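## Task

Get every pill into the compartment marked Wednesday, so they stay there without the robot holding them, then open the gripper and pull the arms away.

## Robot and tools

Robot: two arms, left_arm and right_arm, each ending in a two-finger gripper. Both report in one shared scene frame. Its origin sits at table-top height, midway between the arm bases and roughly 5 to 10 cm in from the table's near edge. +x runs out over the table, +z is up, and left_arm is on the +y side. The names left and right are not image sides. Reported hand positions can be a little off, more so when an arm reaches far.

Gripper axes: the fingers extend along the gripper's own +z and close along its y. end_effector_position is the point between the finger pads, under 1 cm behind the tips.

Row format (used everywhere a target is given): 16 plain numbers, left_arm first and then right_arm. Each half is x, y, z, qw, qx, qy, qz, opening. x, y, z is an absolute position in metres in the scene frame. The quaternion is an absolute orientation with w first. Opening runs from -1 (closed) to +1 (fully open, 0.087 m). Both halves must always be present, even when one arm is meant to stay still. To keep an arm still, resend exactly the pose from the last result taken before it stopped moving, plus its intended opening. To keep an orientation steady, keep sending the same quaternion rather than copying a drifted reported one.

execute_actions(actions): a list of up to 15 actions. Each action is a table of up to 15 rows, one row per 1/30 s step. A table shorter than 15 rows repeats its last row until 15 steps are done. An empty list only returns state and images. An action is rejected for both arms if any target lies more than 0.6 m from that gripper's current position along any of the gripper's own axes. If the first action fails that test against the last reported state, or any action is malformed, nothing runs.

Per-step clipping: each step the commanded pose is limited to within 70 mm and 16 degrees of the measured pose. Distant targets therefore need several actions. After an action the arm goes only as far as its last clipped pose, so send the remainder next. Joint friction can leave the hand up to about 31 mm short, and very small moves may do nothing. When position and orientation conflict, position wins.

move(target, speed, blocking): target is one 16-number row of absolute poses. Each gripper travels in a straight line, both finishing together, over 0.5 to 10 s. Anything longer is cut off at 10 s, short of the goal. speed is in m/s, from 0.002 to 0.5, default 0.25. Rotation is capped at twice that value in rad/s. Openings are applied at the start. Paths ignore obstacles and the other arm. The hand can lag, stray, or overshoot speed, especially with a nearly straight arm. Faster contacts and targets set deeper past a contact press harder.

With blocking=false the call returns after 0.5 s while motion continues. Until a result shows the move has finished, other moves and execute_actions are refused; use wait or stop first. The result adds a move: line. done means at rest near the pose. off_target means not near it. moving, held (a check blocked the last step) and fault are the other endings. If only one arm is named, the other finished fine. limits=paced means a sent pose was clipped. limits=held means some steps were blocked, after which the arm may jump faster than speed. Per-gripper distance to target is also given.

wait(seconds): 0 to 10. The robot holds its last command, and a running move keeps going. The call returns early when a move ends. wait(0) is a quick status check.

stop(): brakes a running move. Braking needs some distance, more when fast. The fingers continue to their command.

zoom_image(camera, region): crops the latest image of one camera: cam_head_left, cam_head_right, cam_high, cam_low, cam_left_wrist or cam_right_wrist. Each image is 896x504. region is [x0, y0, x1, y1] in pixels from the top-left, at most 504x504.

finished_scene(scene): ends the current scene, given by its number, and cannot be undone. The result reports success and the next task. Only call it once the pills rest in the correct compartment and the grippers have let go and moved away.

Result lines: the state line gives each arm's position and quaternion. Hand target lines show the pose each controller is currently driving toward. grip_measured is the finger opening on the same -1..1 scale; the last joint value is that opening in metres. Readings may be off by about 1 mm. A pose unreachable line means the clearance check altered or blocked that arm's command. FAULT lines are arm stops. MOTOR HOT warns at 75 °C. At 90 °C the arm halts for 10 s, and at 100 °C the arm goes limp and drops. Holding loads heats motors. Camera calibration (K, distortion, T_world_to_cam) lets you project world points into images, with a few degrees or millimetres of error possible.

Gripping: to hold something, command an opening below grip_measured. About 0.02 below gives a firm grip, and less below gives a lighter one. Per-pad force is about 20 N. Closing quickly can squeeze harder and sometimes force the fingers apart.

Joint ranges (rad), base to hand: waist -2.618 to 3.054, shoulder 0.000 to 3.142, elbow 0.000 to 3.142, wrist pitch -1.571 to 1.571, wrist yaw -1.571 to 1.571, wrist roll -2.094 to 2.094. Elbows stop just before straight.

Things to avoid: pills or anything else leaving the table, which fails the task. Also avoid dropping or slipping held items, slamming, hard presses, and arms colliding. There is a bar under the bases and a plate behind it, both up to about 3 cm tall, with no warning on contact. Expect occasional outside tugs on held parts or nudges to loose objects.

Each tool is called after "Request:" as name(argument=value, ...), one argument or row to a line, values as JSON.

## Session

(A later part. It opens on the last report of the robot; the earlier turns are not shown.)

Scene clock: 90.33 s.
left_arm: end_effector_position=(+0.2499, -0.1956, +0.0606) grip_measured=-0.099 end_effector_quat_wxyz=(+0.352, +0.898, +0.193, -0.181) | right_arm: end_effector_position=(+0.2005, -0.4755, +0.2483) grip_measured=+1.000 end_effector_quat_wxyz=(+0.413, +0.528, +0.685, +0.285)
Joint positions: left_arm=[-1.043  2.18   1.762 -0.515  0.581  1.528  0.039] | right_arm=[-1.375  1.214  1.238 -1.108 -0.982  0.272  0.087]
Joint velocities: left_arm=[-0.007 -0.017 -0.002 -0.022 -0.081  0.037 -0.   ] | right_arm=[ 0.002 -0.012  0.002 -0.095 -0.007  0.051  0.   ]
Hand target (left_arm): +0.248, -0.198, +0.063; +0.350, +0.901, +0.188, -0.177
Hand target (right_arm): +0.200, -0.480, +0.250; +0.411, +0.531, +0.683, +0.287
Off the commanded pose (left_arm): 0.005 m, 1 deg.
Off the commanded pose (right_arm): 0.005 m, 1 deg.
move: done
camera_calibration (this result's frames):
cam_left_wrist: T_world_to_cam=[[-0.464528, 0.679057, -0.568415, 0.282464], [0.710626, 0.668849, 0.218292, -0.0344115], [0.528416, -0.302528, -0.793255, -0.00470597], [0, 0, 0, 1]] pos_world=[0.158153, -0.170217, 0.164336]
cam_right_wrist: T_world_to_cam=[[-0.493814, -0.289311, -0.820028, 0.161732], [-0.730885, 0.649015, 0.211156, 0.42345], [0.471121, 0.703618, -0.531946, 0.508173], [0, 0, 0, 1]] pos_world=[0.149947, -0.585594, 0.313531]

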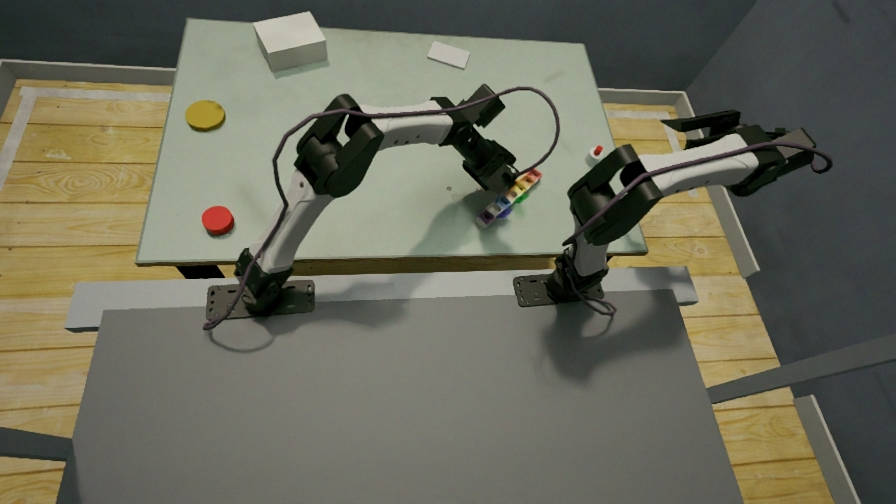

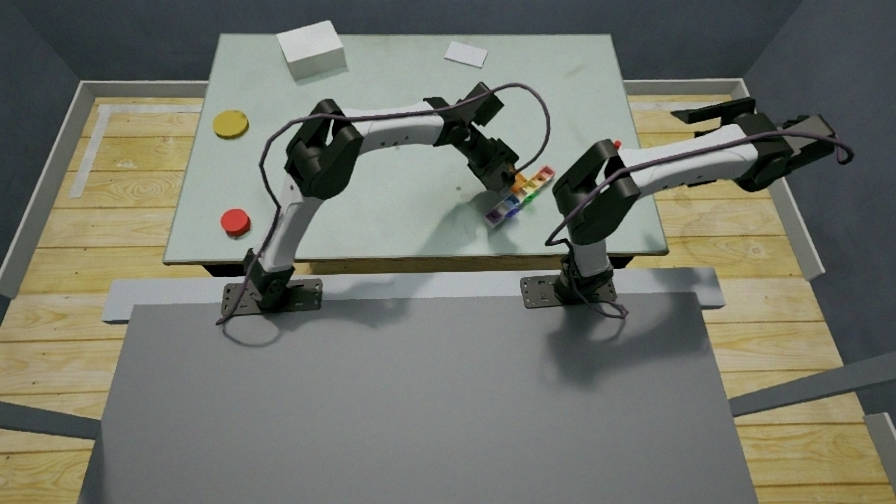

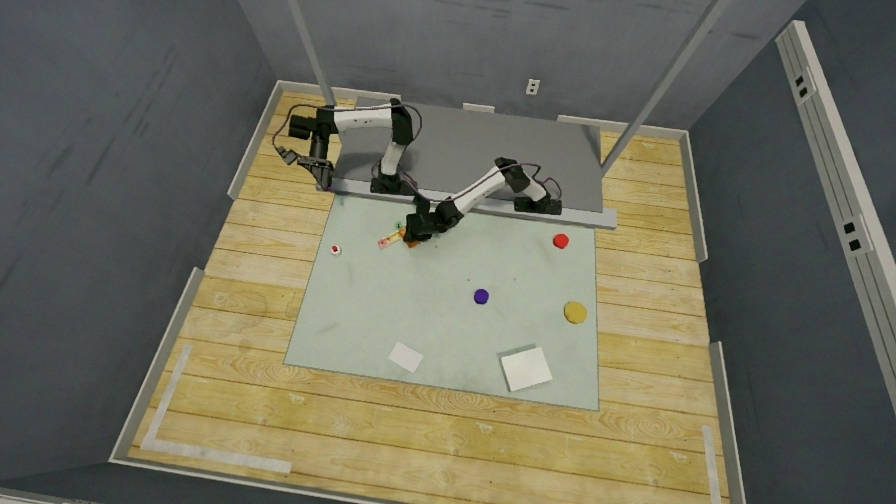

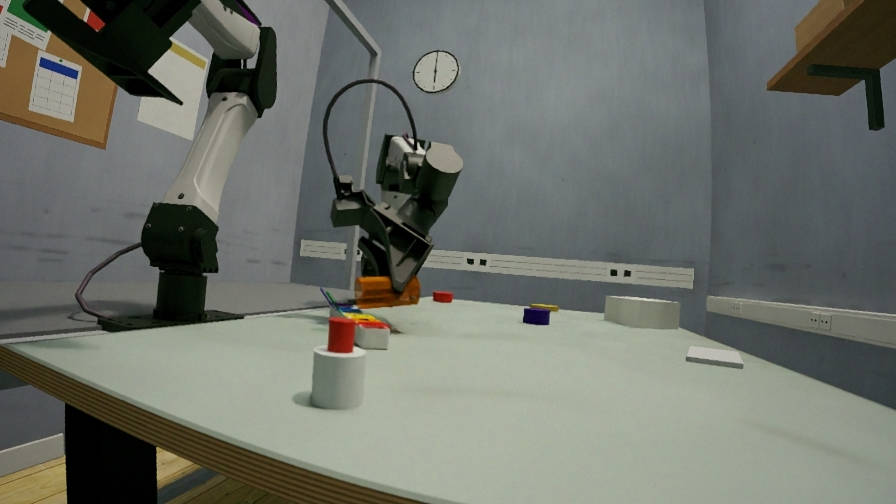

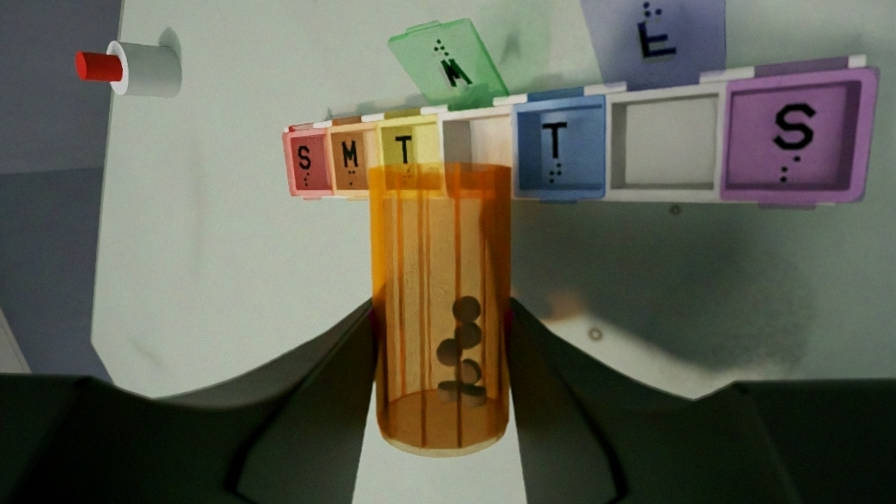

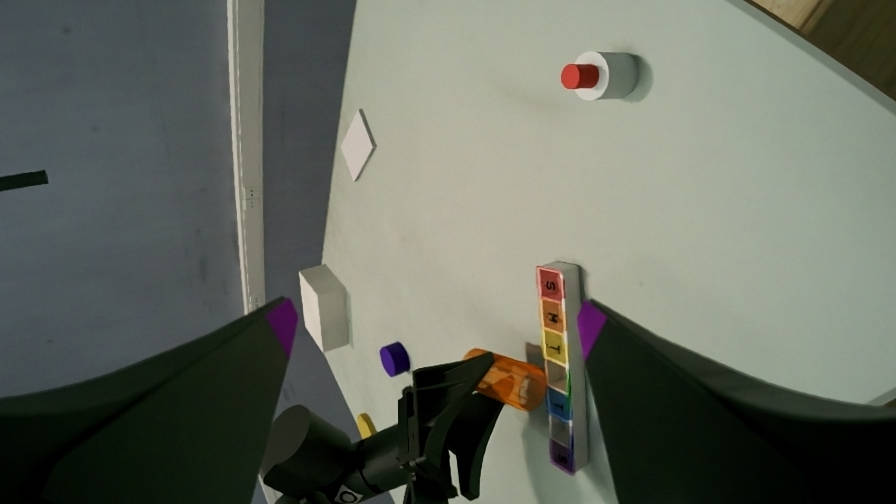

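Request:
move(
  target=[0.241,-0.205,0.068,0.298,0.936,0.171,-0.084,-0.135,0.2,-0.48,0.25,0.411,0.531,0.683,0.287,1],
  speed=0.025,
)

Request:
zoom_image(
  camera="cam_low",
  region=[290, 180, 490, 360],
)

Scene clock: 96.77 s.
left_arm: end_effector_position=(+0.2437, -0.2026, +0.0685) grip_measured=-0.099 end_effector_quat_wxyz=(+0.302, +0.933, +0.176, -0.088) | right_arm: end_effector_position=(+0.2005, -0.4755, +0.2483) grip_measured=+1.000 end_effector_quat_wxyz=(+0.413, +0.528, +0.685, +0.285)
Joint positions: left_arm=[-1.131  2.217  1.916 -0.693  0.345  1.583  0.039] | right_arm=[-1.375  1.214  1.238 -1.108 -0.982  0.272  0.087]
Joint velocities: left_arm=[ 0.002  0.007 -0.002  0.037  0.007 -0.037 -0.   ] | right_arm=[-0.007 -0.002 -0.022  0.007  0.037 -0.081  0.   ]
Hand target (left_arm): +0.241, -0.204, +0.068; +0.297, +0.936, +0.170, -0.084
Hand target (right_arm): +0.200, -0.480, +0.250; +0.411, +0.531, +0.683, +0.287
Off the commanded pose (left_arm): 0.004 m, 1 deg.
Off the commanded pose (right_arm): 0.005 m, 1 deg.
move: done
camera_calibration (this result's frames):
cam_left_wrist: T_world_to_cam=[[-0.369988, 0.758112, -0.537005, 0.279623], [0.652563, 0.623492, 0.430604, -0.0366567], [0.661264, -0.191112, -0.725401, -0.0116424], [0, 0, 0, 1]] pos_world=[0.135077, -0.191356, 0.157498]
cam_right_wrist: T_world_to_cam=[[-0.493814, -0.289311, -0.820028, 0.161732], [-0.730885, 0.649015, 0.211156, 0.42345], [0.471121, 0.703618, -0.531946, 0.508173], [0, 0, 0, 1]] pos_world=[0.149947, -0.585594, 0.313531]

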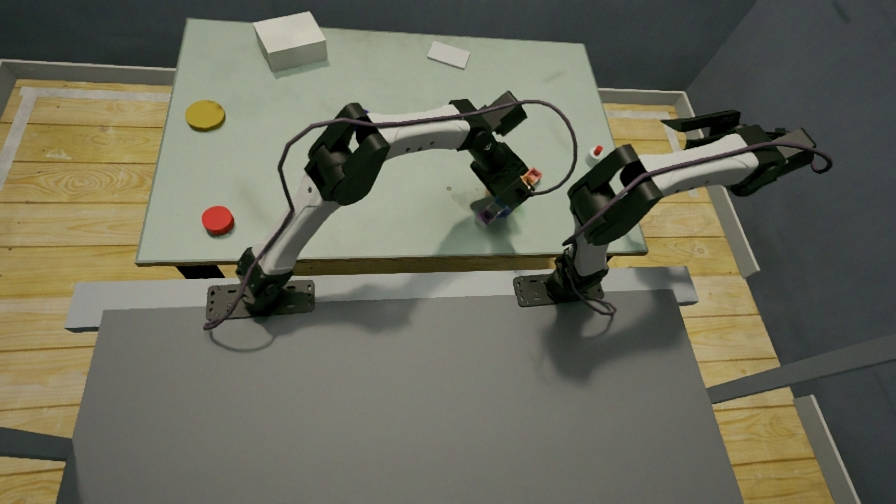

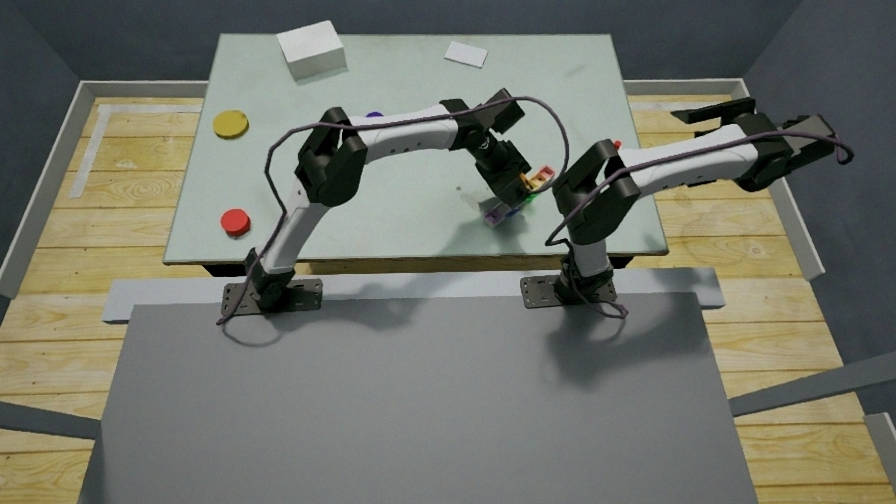

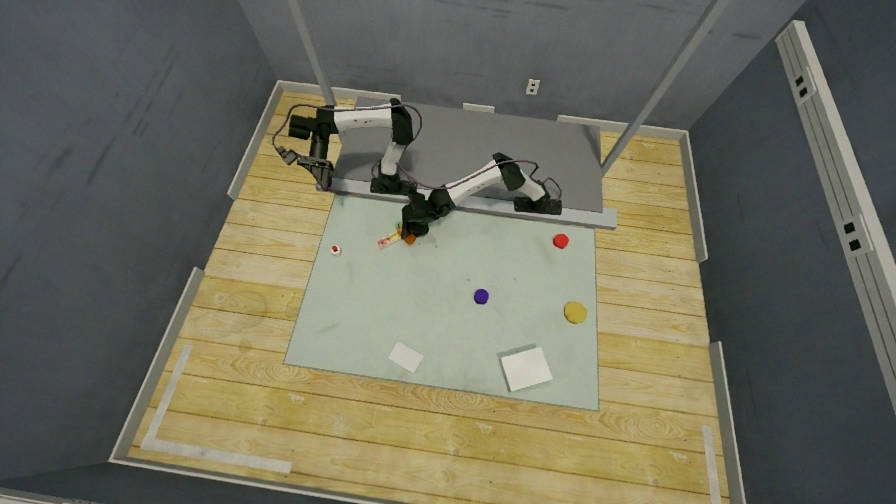

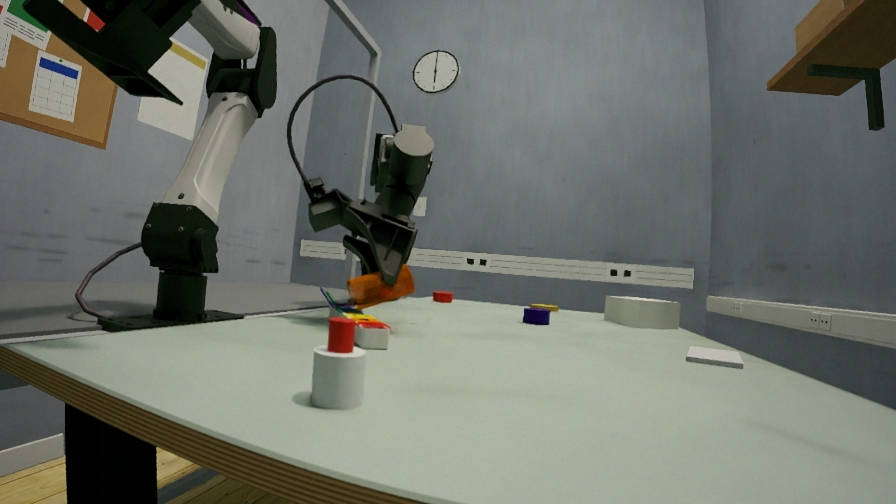

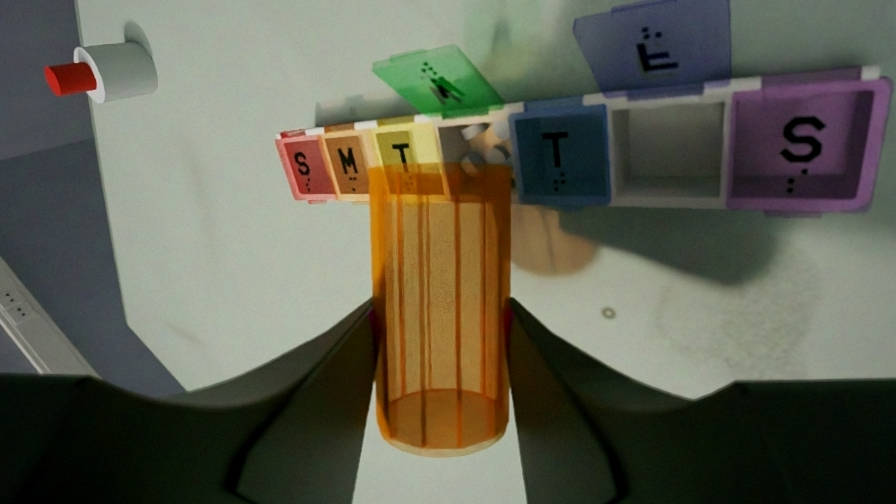

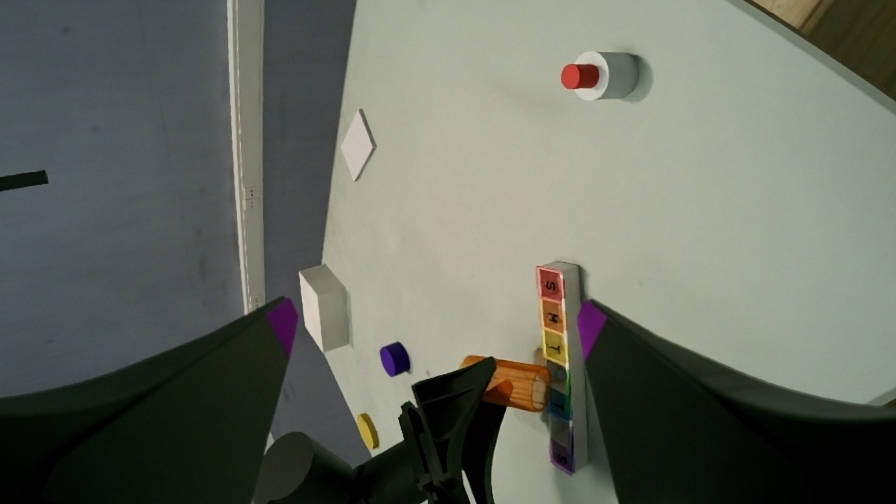

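Region (290, 180, 490, 360) of cam_low's 896x504 image, scaled by 2.520, with more detail than that image has; it fills the top 454 rows of this view, and the rest is white.

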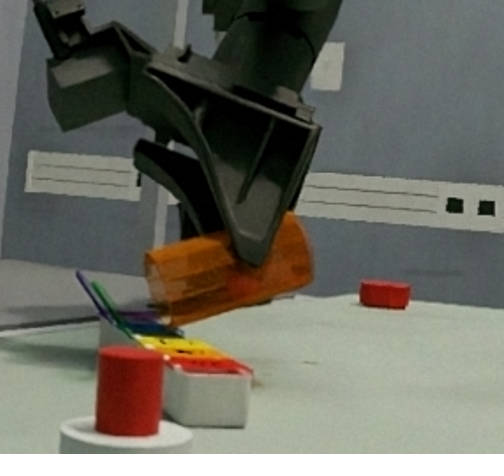

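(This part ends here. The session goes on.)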